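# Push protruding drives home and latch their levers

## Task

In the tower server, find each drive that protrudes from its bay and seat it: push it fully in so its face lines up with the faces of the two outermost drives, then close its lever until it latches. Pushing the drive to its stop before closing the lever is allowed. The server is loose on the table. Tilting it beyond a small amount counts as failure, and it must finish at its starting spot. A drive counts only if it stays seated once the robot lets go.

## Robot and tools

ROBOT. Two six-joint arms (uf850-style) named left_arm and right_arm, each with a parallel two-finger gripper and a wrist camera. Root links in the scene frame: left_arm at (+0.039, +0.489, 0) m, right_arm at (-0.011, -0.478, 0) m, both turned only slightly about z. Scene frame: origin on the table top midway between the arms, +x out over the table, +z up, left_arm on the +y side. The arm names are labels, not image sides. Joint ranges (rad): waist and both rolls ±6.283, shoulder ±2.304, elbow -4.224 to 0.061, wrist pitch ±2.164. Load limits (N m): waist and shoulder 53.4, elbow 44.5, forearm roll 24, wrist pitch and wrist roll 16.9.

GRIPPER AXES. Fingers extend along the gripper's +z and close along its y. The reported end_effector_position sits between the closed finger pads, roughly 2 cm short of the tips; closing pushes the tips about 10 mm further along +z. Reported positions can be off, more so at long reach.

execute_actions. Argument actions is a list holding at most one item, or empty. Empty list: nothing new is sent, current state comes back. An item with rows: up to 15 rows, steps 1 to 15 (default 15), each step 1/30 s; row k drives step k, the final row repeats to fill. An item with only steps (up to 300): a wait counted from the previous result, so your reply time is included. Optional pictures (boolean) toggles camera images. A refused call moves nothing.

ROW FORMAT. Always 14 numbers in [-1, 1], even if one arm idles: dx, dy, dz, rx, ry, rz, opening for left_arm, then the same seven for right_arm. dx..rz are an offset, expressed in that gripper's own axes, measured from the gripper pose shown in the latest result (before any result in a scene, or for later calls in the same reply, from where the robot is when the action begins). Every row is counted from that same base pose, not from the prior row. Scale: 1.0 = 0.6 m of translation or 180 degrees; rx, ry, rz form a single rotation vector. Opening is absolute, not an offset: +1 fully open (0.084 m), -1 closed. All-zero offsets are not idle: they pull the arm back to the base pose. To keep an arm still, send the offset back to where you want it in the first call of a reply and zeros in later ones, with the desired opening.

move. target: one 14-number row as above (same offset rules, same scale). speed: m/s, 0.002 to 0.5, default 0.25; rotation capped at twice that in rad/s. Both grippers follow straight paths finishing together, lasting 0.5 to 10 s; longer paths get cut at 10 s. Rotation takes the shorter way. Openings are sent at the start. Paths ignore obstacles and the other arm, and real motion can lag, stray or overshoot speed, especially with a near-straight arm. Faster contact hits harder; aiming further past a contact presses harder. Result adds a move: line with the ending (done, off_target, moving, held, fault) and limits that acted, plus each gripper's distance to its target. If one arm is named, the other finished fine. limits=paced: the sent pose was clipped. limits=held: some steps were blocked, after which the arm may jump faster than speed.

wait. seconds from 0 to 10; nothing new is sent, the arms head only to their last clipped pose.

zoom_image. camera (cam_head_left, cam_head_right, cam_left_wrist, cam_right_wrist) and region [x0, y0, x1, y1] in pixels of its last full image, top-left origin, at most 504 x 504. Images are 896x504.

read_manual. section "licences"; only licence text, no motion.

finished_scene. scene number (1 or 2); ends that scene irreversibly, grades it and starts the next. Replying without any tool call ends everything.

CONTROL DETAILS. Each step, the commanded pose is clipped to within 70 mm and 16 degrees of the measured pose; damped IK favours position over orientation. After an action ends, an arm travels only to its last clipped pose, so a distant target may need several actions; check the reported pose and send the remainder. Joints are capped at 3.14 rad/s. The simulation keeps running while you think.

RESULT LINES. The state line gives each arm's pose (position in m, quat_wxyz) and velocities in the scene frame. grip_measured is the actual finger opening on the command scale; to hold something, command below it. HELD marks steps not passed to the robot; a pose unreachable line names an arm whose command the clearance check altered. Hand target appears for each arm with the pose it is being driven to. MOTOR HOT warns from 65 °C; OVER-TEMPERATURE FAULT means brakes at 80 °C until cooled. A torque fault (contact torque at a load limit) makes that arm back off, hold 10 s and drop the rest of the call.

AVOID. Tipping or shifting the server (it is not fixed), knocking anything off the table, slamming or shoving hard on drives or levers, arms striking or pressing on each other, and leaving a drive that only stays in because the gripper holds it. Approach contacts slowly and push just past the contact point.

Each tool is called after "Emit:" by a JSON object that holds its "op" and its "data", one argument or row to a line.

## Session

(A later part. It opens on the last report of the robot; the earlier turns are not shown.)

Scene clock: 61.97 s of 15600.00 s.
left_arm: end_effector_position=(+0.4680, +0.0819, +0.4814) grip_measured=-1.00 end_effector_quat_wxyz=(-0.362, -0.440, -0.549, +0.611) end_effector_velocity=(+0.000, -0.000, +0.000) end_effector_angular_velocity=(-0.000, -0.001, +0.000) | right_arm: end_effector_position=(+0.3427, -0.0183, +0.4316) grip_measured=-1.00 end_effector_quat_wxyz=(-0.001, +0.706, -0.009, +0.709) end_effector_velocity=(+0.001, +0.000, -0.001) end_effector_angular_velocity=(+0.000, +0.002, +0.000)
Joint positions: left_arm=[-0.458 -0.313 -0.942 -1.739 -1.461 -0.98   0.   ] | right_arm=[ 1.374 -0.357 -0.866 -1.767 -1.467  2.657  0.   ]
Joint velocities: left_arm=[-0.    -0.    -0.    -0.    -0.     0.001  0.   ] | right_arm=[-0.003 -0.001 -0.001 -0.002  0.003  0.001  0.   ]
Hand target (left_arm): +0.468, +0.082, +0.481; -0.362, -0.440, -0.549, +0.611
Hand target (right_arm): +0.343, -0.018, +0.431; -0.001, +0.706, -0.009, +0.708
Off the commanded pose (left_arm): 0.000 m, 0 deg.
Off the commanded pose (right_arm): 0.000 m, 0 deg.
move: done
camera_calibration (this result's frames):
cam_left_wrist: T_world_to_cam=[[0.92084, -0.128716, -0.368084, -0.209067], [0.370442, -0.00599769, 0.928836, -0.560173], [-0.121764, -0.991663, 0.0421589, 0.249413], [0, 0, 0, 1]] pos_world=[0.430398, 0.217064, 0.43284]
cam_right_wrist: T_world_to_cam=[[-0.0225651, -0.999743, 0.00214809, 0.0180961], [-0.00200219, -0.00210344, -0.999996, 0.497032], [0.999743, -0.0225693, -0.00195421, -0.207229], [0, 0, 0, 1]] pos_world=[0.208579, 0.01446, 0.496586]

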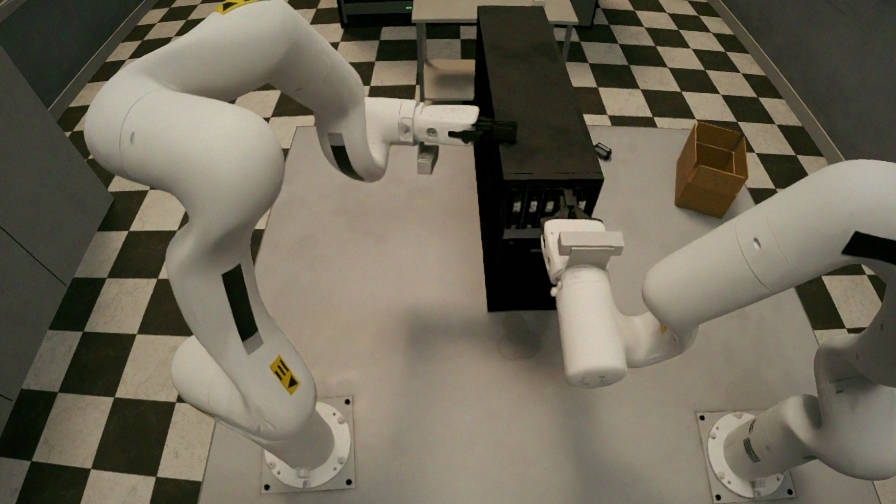

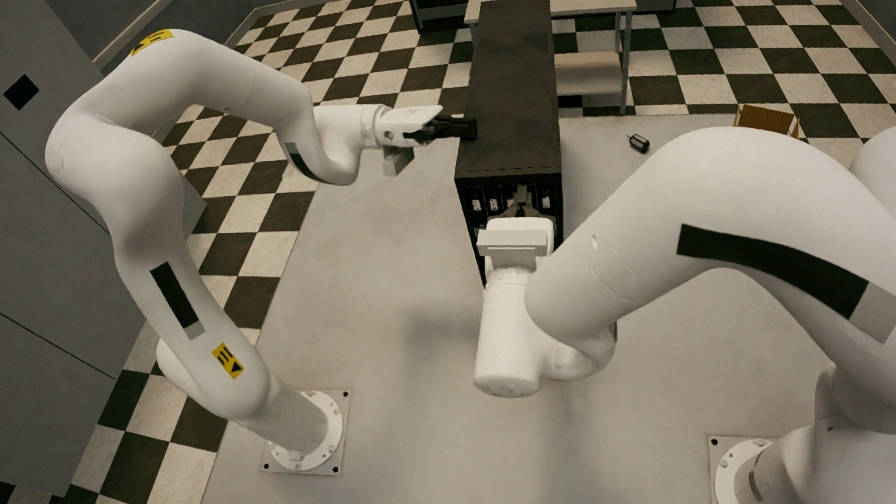

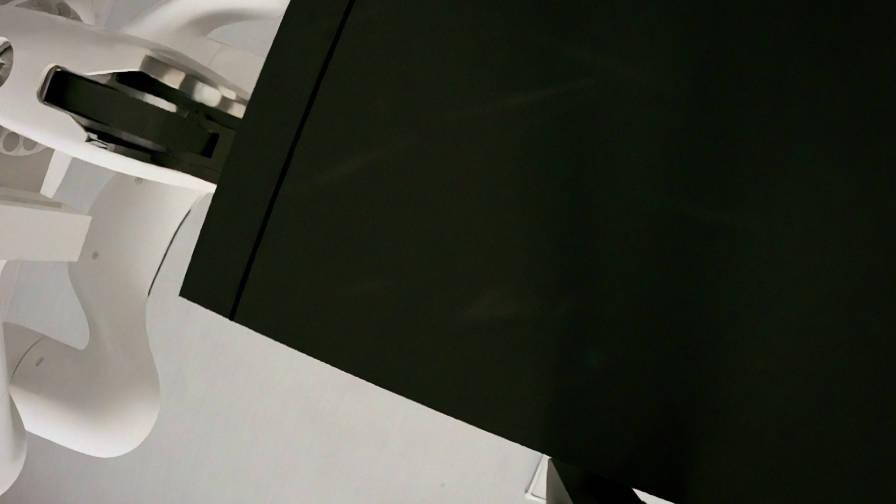

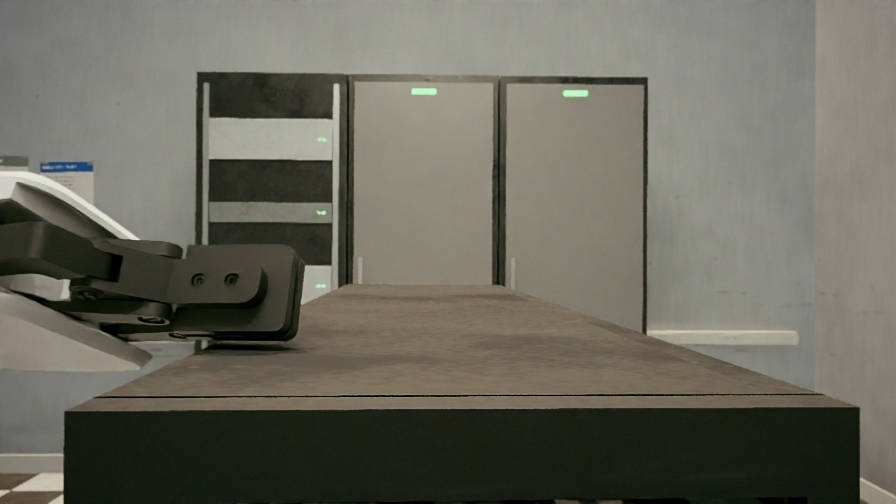

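Emit:
{"op": "move", "data": {
  "target": [0, 0, 0, 0, 0, 0, -1, 0, 0, -0.2, 0, 0, 0, -1],
  "speed": 0.15
}}

Scene clock: 63.93 s of 15600.00 s.
left_arm: end_effector_position=(+0.4680, +0.0819, +0.4814) grip_measured=-1.00 end_effector_quat_wxyz=(-0.362, -0.440, -0.549, +0.611) end_effector_velocity=(-0.000, +0.000, +0.000) end_effector_angular_velocity=(+0.000, +0.000, -0.000) | right_arm: end_effector_position=(+0.2227, -0.0171, +0.4306) grip_measured=-1.00 end_effector_quat_wxyz=(-0.001, +0.706, -0.009, +0.708) end_effector_velocity=(-0.002, +0.000, +0.000) end_effector_angular_velocity=(+0.001, +0.000, +0.000)
Joint positions: left_arm=[-0.458 -0.313 -0.942 -1.739 -1.461 -0.98   0.   ] | right_arm=[ 1.629 -0.334 -0.833 -1.542 -1.589  2.657  0.   ]
Joint velocities: left_arm=[-0.     0.001  0.     0.    -0.    -0.     0.   ] | right_arm=[ 0.004  0.001 -0.     0.003 -0.001  0.     0.   ]
Hand target (left_arm): +0.468, +0.082, +0.481; -0.362, -0.440, -0.549, +0.611
Hand target (right_arm): +0.222, -0.017, +0.431; -0.001, +0.706, -0.009, +0.708
Off the commanded pose (left_arm): 0.000 m, 0 deg.
Off the commanded pose (right_arm): 0.001 m, 0 deg.
move: done
camera_calibration (this result's frames):
cam_left_wrist: T_world_to_cam=[[0.92084, -0.128716, -0.368084, -0.209067], [0.370442, -0.00599777, 0.928836, -0.560173], [-0.121764, -0.991663, 0.0421589, 0.249413], [0, 0, 0, 1]] pos_world=[0.430398, 0.217064, 0.43284]
cam_right_wrist: T_world_to_cam=[[-0.0227099, -0.999739, 0.00228459, 0.0165796], [-0.00337018, -0.00220861, -0.999992, 0.496103], [0.999736, -0.0227174, -0.00331915, -0.0867333], [0, 0, 0, 1]] pos_world=[0.0887589, 0.0157006, 0.495773]

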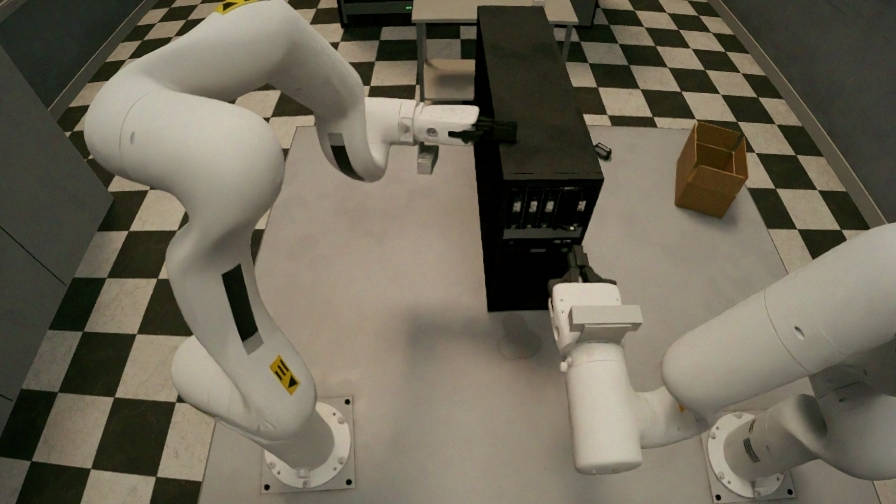

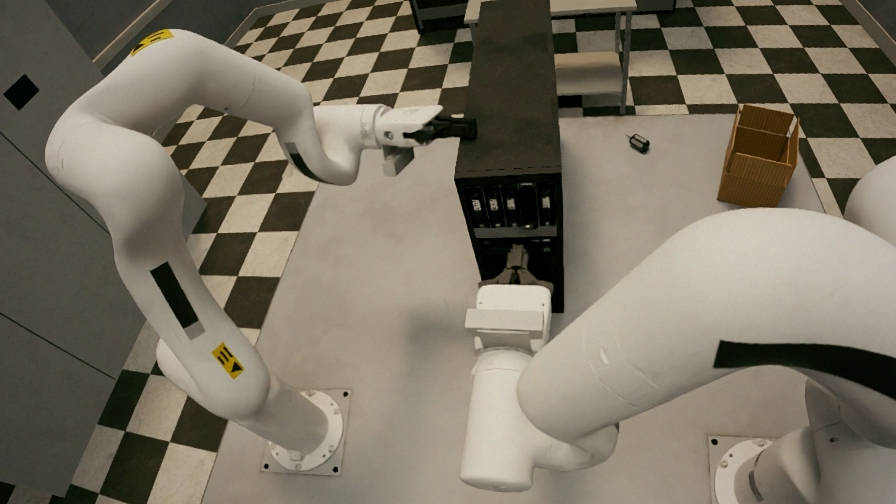

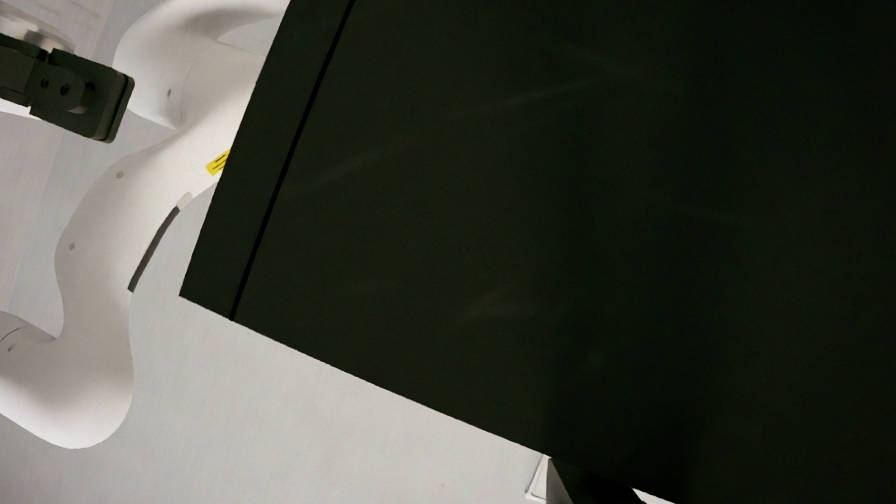

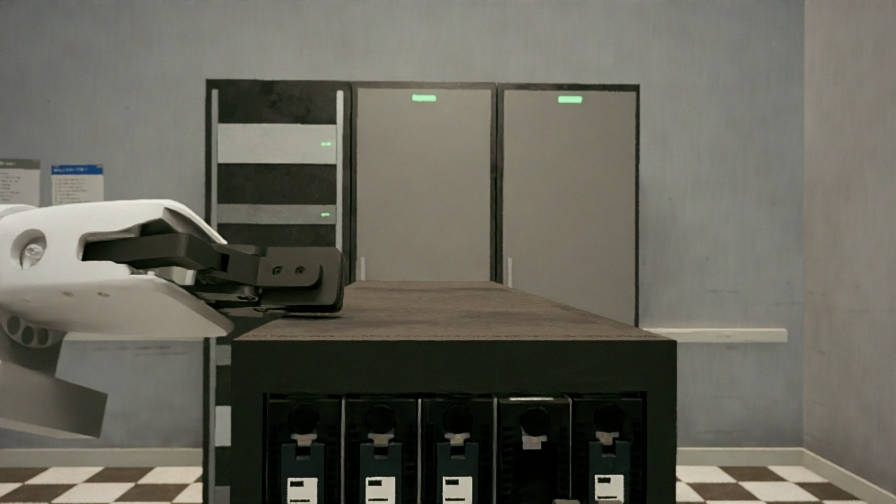

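Emit:
{"op": "zoom_image", "data": {
  "camera": "cam_head_left",
  "region": [480, 160, 640, 280]
}}

Region (480, 160, 640, 280) of cam_head_left's 896x504 image, scaled by 3.150, with more detail than that image has; it fills the top 378 rows of this view, and the rest is white.

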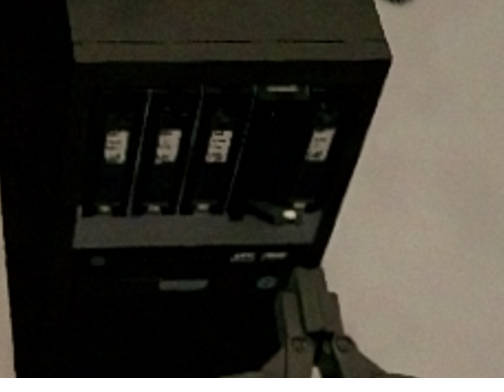

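Emit:
{"op": "move", "data": {
  "target": [0, 0, 0, 0, 0, 0, -1, -0.067, 0, 0.08, 0, 0, 0, -1],
  "speed": 0.15
}}

Emit:
{"op": "move", "data": {
  "target": [0, 0, 0, 0, 0, 0, -1, 0, 0, 0.11, 0, 0, 0, -1],
  "speed": 0.04
}}

Scene clock: 66.90 s of 15600.00 s.
left_arm: end_effector_position=(+0.4680, +0.0819, +0.4814) grip_measured=-1.00 end_effector_quat_wxyz=(-0.362, -0.440, -0.549, +0.611) end_effector_velocity=(-0.000, -0.000, -0.001) end_effector_angular_velocity=(+0.001, +0.003, -0.000) | right_arm: end_effector_position=(+0.2709, -0.0171, +0.3909) grip_measured=-1.00 end_effector_quat_wxyz=(-0.001, +0.706, -0.009, +0.708) end_effector_velocity=(+0.001, -0.000, -0.001) end_effector_angular_velocity=(+0.000, -0.000, -0.000)
Joint positions: left_arm=[-0.458 -0.313 -0.942 -1.739 -1.461 -0.98   0.   ] | right_arm=[ 1.525 -0.415 -0.825 -1.636 -1.546  2.746  0.   ]
Joint velocities: left_arm=[-0.    -0.001  0.     0.     0.    -0.002  0.   ] | right_arm=[-0.003 -0.003  0.    -0.002  0.001  0.003  0.   ]
Hand target (left_arm): +0.468, +0.082, +0.481; -0.362, -0.440, -0.549, +0.611
Hand target (right_arm): +0.271, -0.017, +0.391; -0.001, +0.706, -0.009, +0.708
Off the commanded pose (left_arm): 0.000 m, 0 deg.
Off the commanded pose (right_arm): 0.000 m, 0 deg.
move: done
camera_calibration (this result's frames):
cam_left_wrist: T_world_to_cam=[[0.92084, -0.128716, -0.368084, -0.209067], [0.370442, -0.00599777, 0.928836, -0.560173], [-0.121764, -0.991663, 0.0421589, 0.249413], [0, 0, 0, 1]] pos_world=[0.430398, 0.217064, 0.43284]
cam_right_wrist: T_world_to_cam=[[-0.0228334, -0.999737, 0.00196853, 0.0178534], [-0.00267627, -0.00190792, -0.999995, 0.456403], [0.999736, -0.0228386, -0.002632, -0.13524], [0, 0, 0, 1]] pos_world=[0.136834, 0.0156308, 0.45601]

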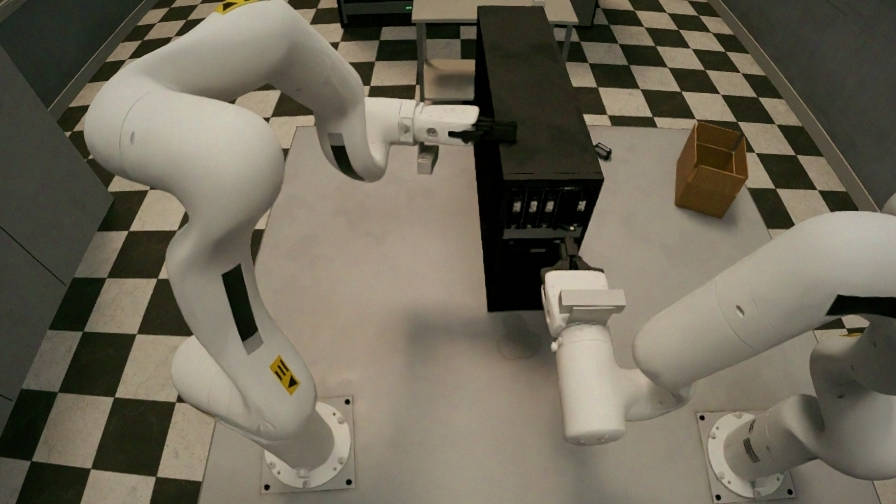

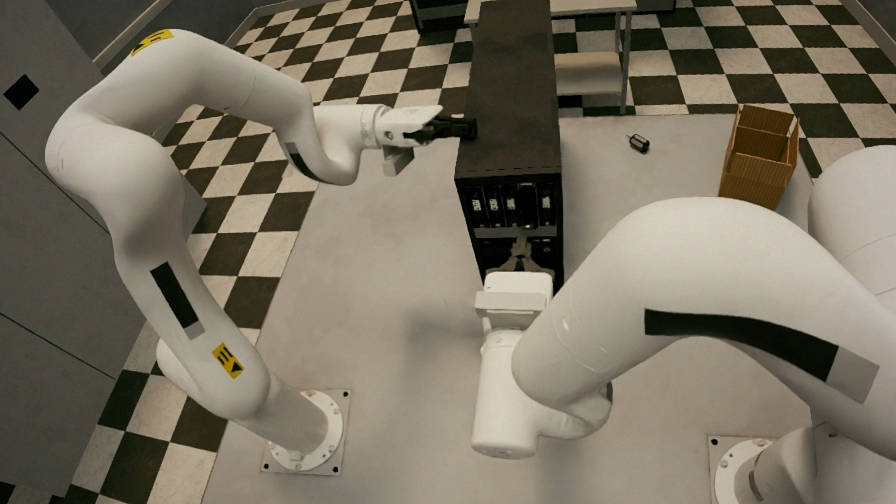

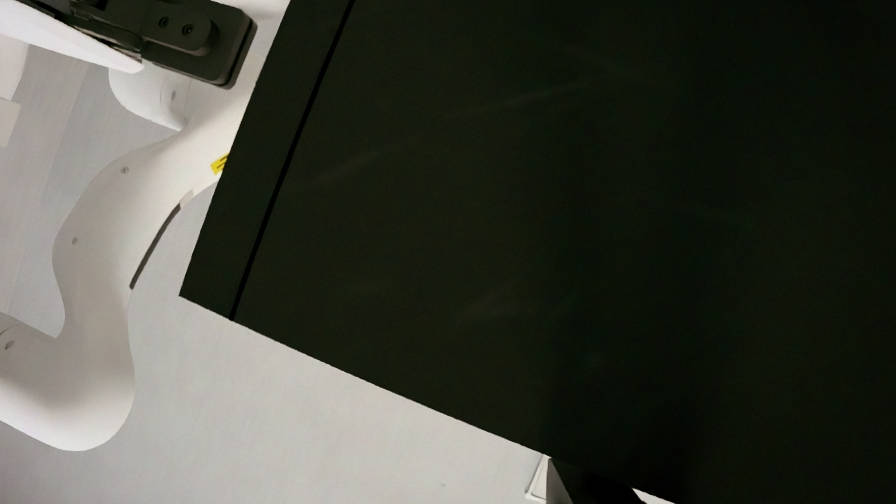

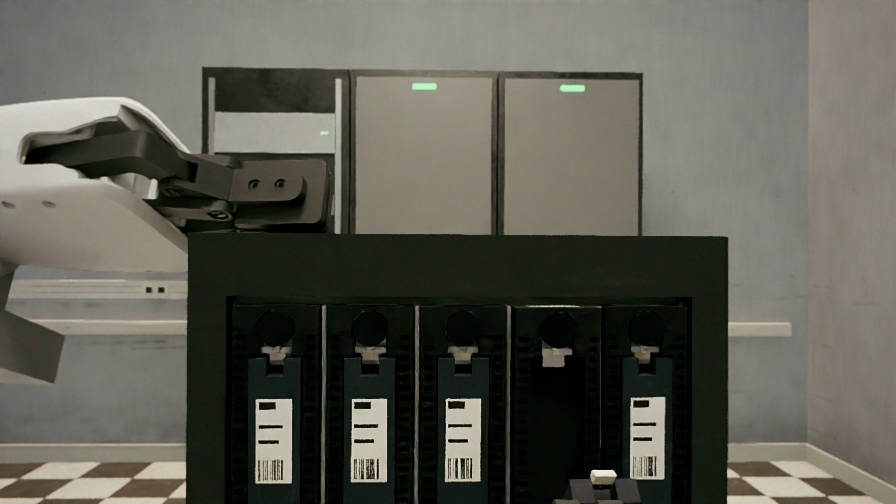

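Scene clock: 68.83 s of 15600.00 s.
left_arm: end_effector_position=(+0.4680, +0.0819, +0.4814) grip_measured=-1.00 end_effector_quat_wxyz=(-0.362, -0.440, -0.549, +0.611) end_effector_velocity=(-0.000, +0.000, -0.000) end_effector_angular_velocity=(+0.001, +0.002, -0.000) | right_arm: end_effector_position=(+0.3368, -0.0178, +0.3915) grip_measured=-1.00 end_effector_quat_wxyz=(-0.001, +0.706, -0.009, +0.709) end_effector_velocity=(+0.002, -0.000, +0.001) end_effector_angular_velocity=(-0.000, -0.002, -0.001)
Joint positions: left_arm=[-0.458 -0.313 -0.942 -1.739 -1.461 -0.98   0.   ] | right_arm=[ 1.386 -0.432 -0.852 -1.763 -1.49   2.743  0.   ]
Joint velocities: left_arm=[ 0.    -0.     0.001  0.     0.    -0.001  0.   ] | right_arm=[-0.003  0.    -0.001 -0.003 -0.001 -0.001  0.   ]
Hand target (left_arm): +0.468, +0.082, +0.481; -0.362, -0.440, -0.549, +0.611
Hand target (right_arm): +0.337, -0.018, +0.391; -0.001, +0.706, -0.009, +0.709
Off the commanded pose (left_arm): 0.000 m, 0 deg.
Off the commanded pose (right_arm): 0.000 m, 0 deg.
move: done
camera_calibration (this result's frames):
cam_left_wrist: T_world_to_cam=[[0.92084, -0.128716, -0.368084, -0.209067], [0.370442, -0.00599778, 0.928836, -0.560173], [-0.121764, -0.991663, 0.0421588, 0.249413], [0, 0, 0, 1]] pos_world=[0.430398, 0.217064, 0.43284]
cam_right_wrist: T_world_to_cam=[[-0.0228184, -0.999738, 0.00186102, 0.0187198], [-0.00176106, -0.0018213, -0.999997, 0.456911], [0.999738, -0.0228216, -0.00171904, -0.201559], [0, 0, 0, 1]] pos_world=[0.202738, 0.0149472, 0.456528]

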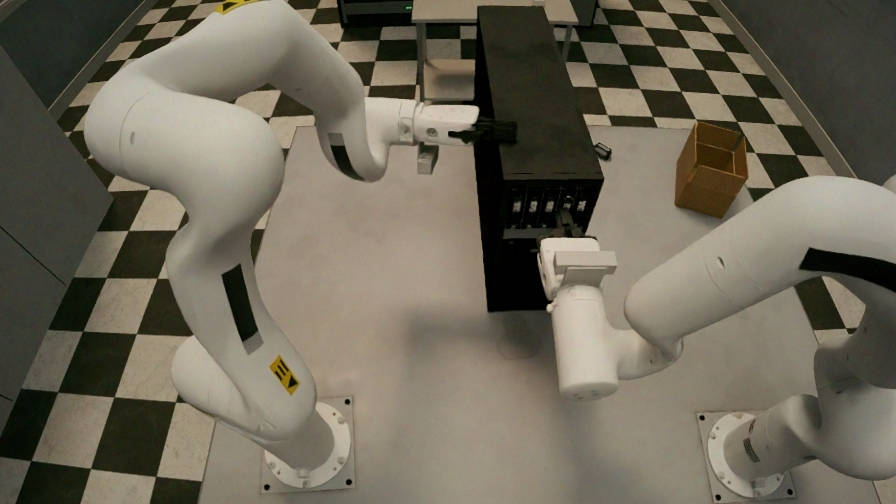

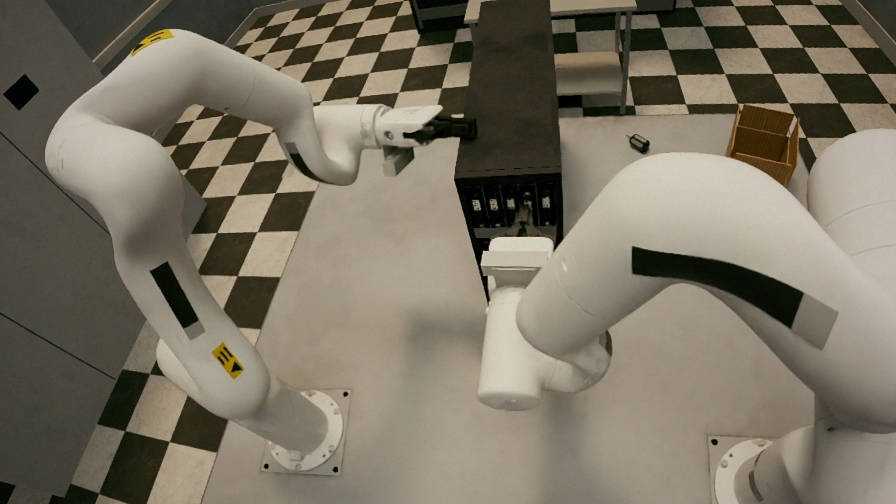

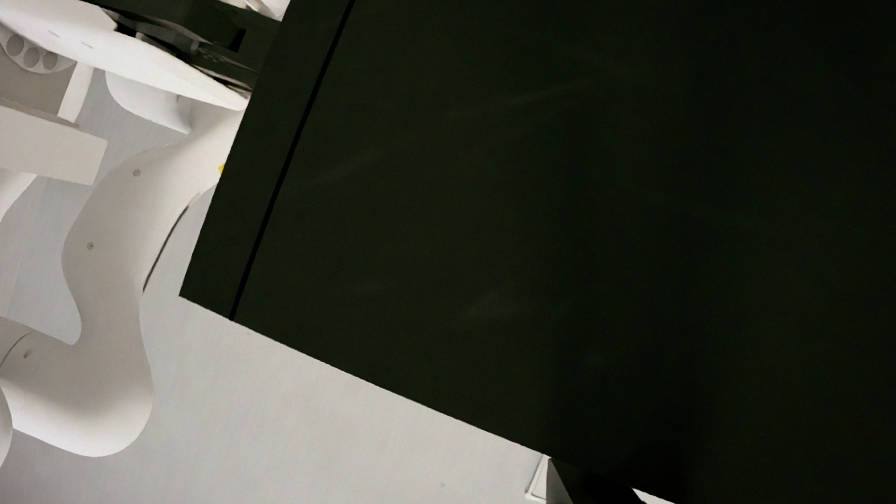

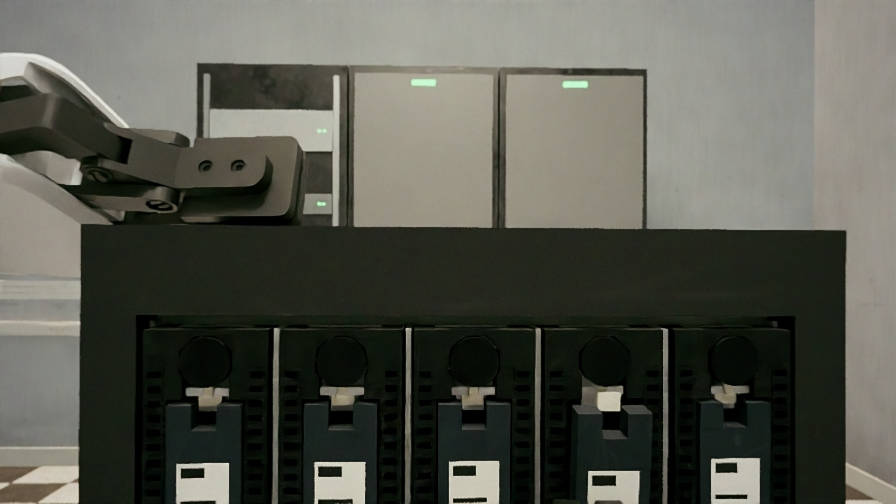

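Emit:
{"op": "move", "data": {
  "target": [0, 0, 0, 0, 0, 0, -1, 0, 0, 0.02, 0, 0, 0, -1],
  "speed": 0.02
}}

Scene clock: 70.33 s of 15600.00 s.
left_arm: end_effector_position=(+0.4680, +0.0819, +0.4814) grip_measured=-1.00 end_effector_quat_wxyz=(-0.362, -0.440, -0.549, +0.611) end_effector_velocity=(-0.000, +0.000, +0.000) end_effector_angular_velocity=(+0.000, +0.001, -0.001) | right_arm: end_effector_position=(+0.3451, -0.0170, +0.3916) grip_measured=-1.00 end_effector_quat_wxyz=(-0.002, +0.705, -0.007, +0.710) end_effector_velocity=(+0.000, +0.002, -0.000) end_effector_angular_velocity=(+0.002, +0.002, +0.003)
Joint positions: left_arm=[-0.458 -0.313 -0.942 -1.739 -1.461 -0.98   0.   ] | right_arm=[ 1.369 -0.436 -0.857 -1.784 -1.484  2.743  0.   ]
Joint velocities: left_arm=[ 0.    -0.    -0.     0.001 -0.    -0.002  0.   ] | right_arm=[ 0.    -0.002 -0.004 -0.001  0.003 -0.     0.   ]
Hand target (left_arm): +0.468, +0.082, +0.481; -0.362, -0.440, -0.549, +0.611
Hand target (right_arm): +0.349, -0.018, +0.392; -0.001, +0.706, -0.009, +0.709
Off the commanded pose (left_arm): 0.000 m, 0 deg.
Off the commanded pose (right_arm): 0.004 m, 0 deg.
move: off_target (right_arm)
camera_calibration (this result's frames):
cam_left_wrist: T_world_to_cam=[[0.92084, -0.128716, -0.368084, -0.209067], [0.370442, -0.00599775, 0.928836, -0.560173], [-0.121764, -0.991663, 0.0421589, 0.249413], [0, 0, 0, 1]] pos_world=[0.430398, 0.217064, 0.43284]
cam_right_wrist: T_world_to_cam=[[-0.0188061, -0.999816, 0.00390724, 0.0175444], [0.000831164, -0.00392356, -0.999992, 0.456049], [0.999823, -0.0188027, 0.000904797, -0.210821], [0, 0, 0, 1]] pos_world=[0.210734, 0.0153665, 0.456167]

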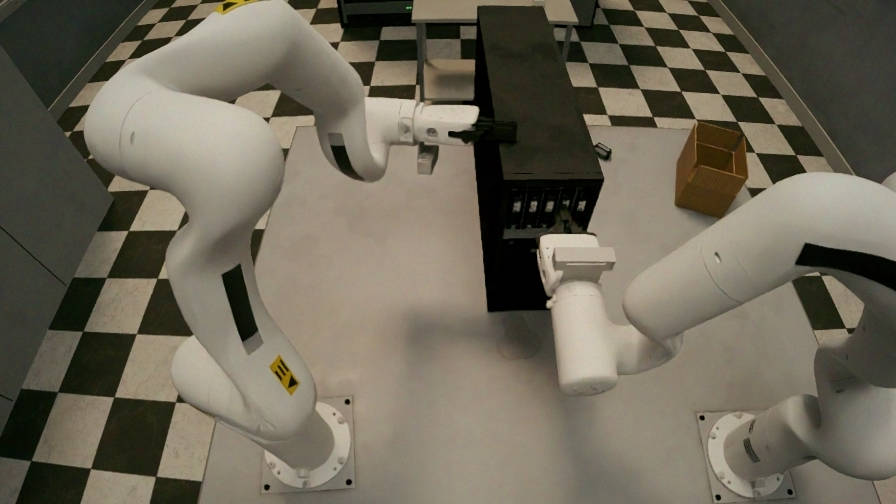

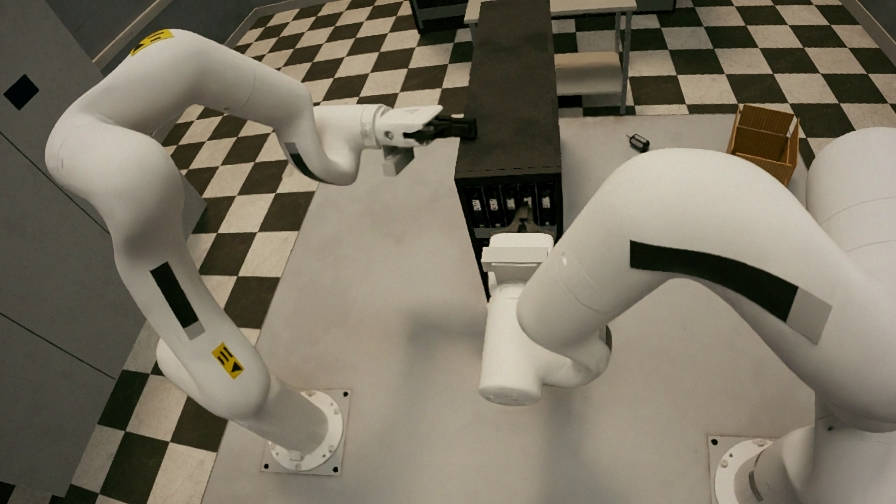

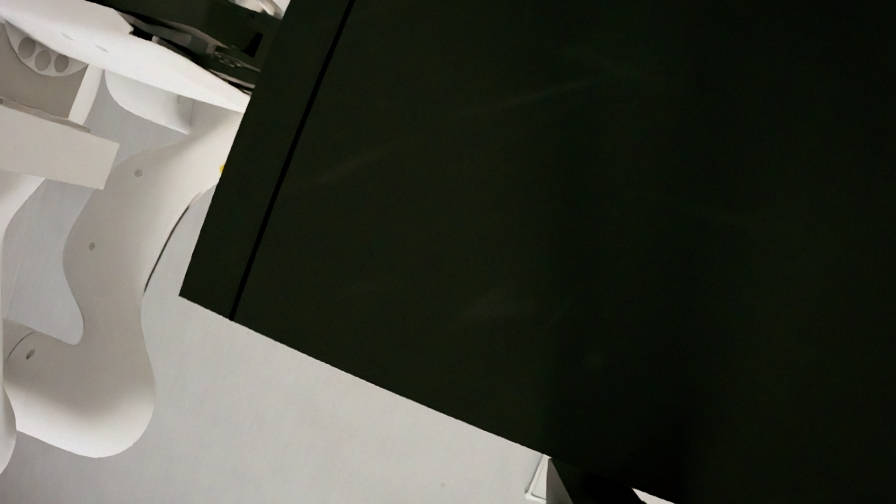

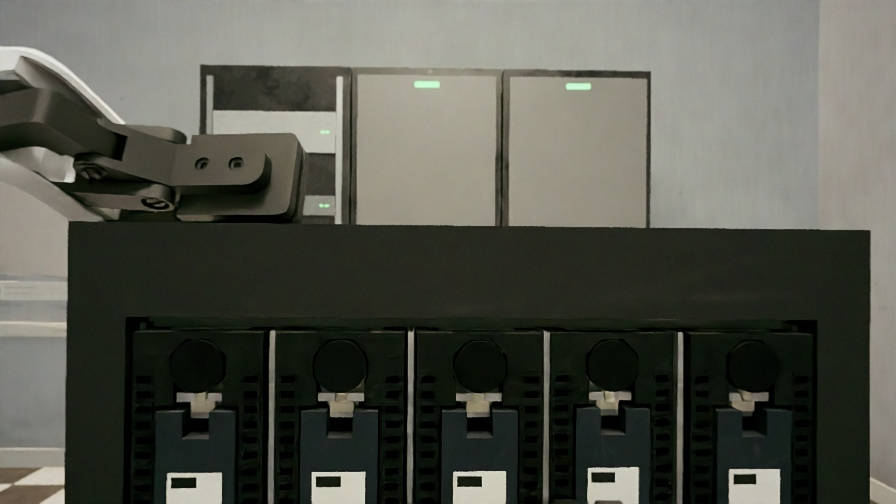

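The lever appears latched now. I'll back both arms off and check.

Emit:
{"op": "move", "data": {
  "target": [-0.03, 0, -0.15, 0, 0, 0, -1, 0, 0, -0.2, 0, 0, 0, -1],
  "speed": 0.15
}}

Scene clock: 72.10 s of 15600.00 s.
left_arm: end_effector_position=(+0.4868, +0.1703, +0.4973) grip_measured=-1.00 end_effector_quat_wxyz=(-0.362, -0.440, -0.549, +0.611) end_effector_velocity=(-0.000, +0.001, +0.000) end_effector_angular_velocity=(+0.000, +0.001, -0.000) | right_arm: end_effector_position=(+0.2252, -0.0163, +0.3903) grip_measured=-1.00 end_effector_quat_wxyz=(-0.002, +0.705, -0.007, +0.709) end_effector_velocity=(-0.002, +0.000, -0.000) end_effector_angular_velocity=(+0.000, +0.001, +0.001)
Joint positions: left_arm=[-0.274 -0.281 -0.944 -1.59  -1.568 -1.023  0.   ] | right_arm=[ 1.624 -0.415 -0.821 -1.55  -1.586  2.747  0.   ]
Joint velocities: left_arm=[ 0.003  0.001  0.     0.003 -0.001 -0.001  0.   ] | right_arm=[ 0.004 -0.     0.     0.004 -0.001  0.001  0.   ]
Hand target (left_arm): +0.487, +0.170, +0.497; -0.362, -0.440, -0.549, +0.611
Hand target (right_arm): +0.225, -0.016, +0.390; -0.002, +0.705, -0.007, +0.709
Off the commanded pose (left_arm): 0.000 m, 0 deg.
Off the commanded pose (right_arm): 0.001 m, 0 deg.
move: done
camera_calibration (this result's frames):
cam_left_wrist: T_world_to_cam=[[0.920708, -0.128873, -0.368358, -0.208979], [0.370764, -0.00568679, 0.92871, -0.581551], [-0.121781, -0.991645, 0.0425457, 0.338454], [0, 0, 0, 1]] pos_world=[0.449243, 0.305387, 0.448713]
cam_right_wrist: T_world_to_cam=[[-0.0189545, -0.999812, 0.00398669, 0.0160393], [-0.00053396, -0.00397728, -0.999992, 0.455136], [0.99982, -0.0189565, -0.000458472, -0.0903376], [0, 0, 0, 1]] pos_world=[0.0908684, 0.016134, 0.455027]

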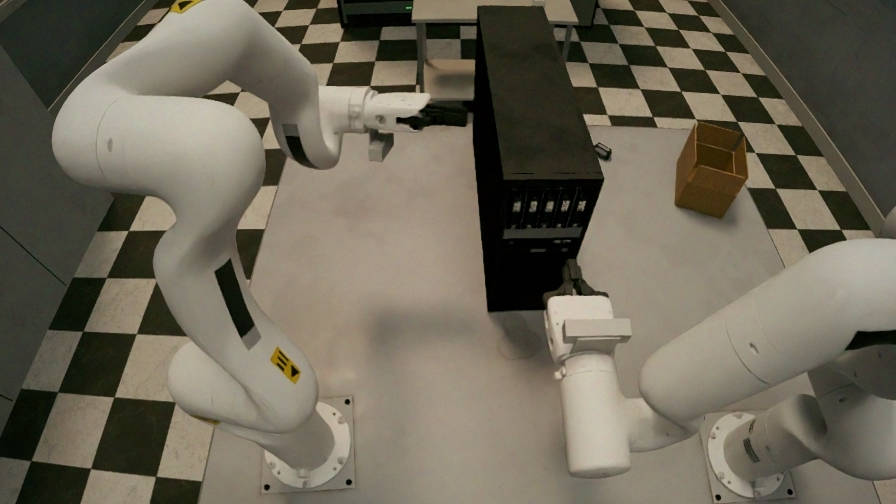

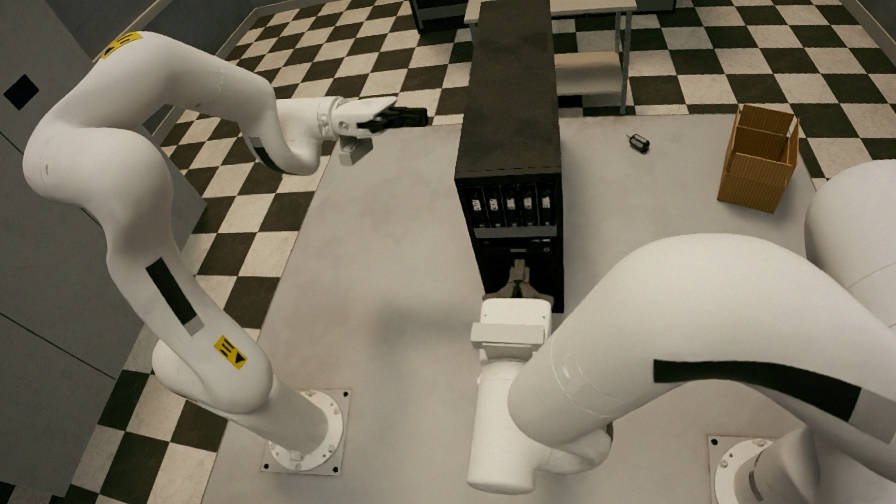

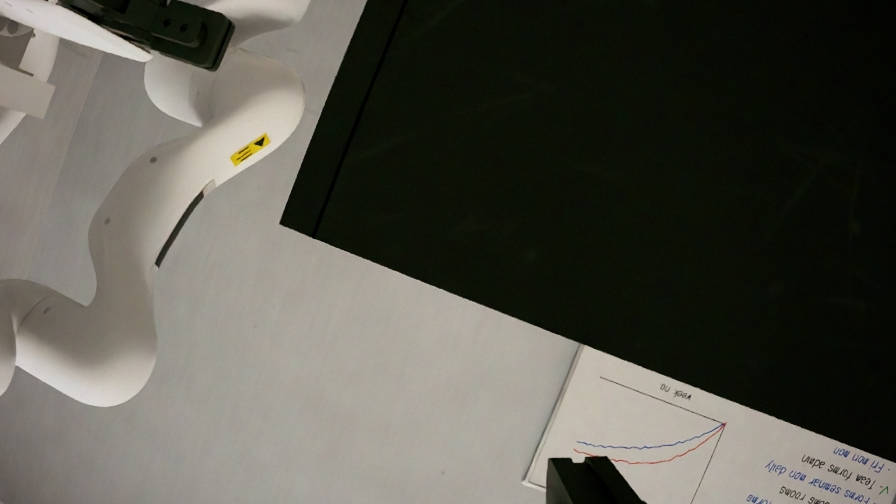

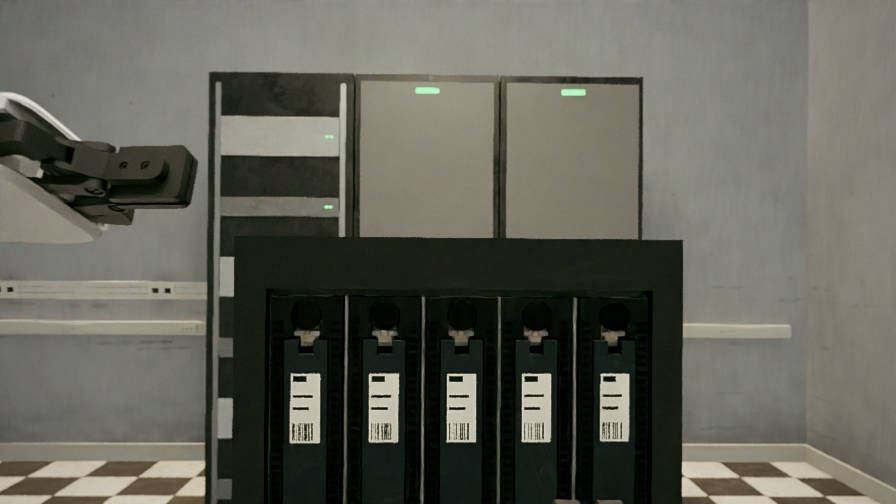

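All five drives look seated and latched. Finishing scene 1.

Emit:
{"op": "finished_scene", "data": {
  "scene": 1
}}

The scene is finished: the task was done.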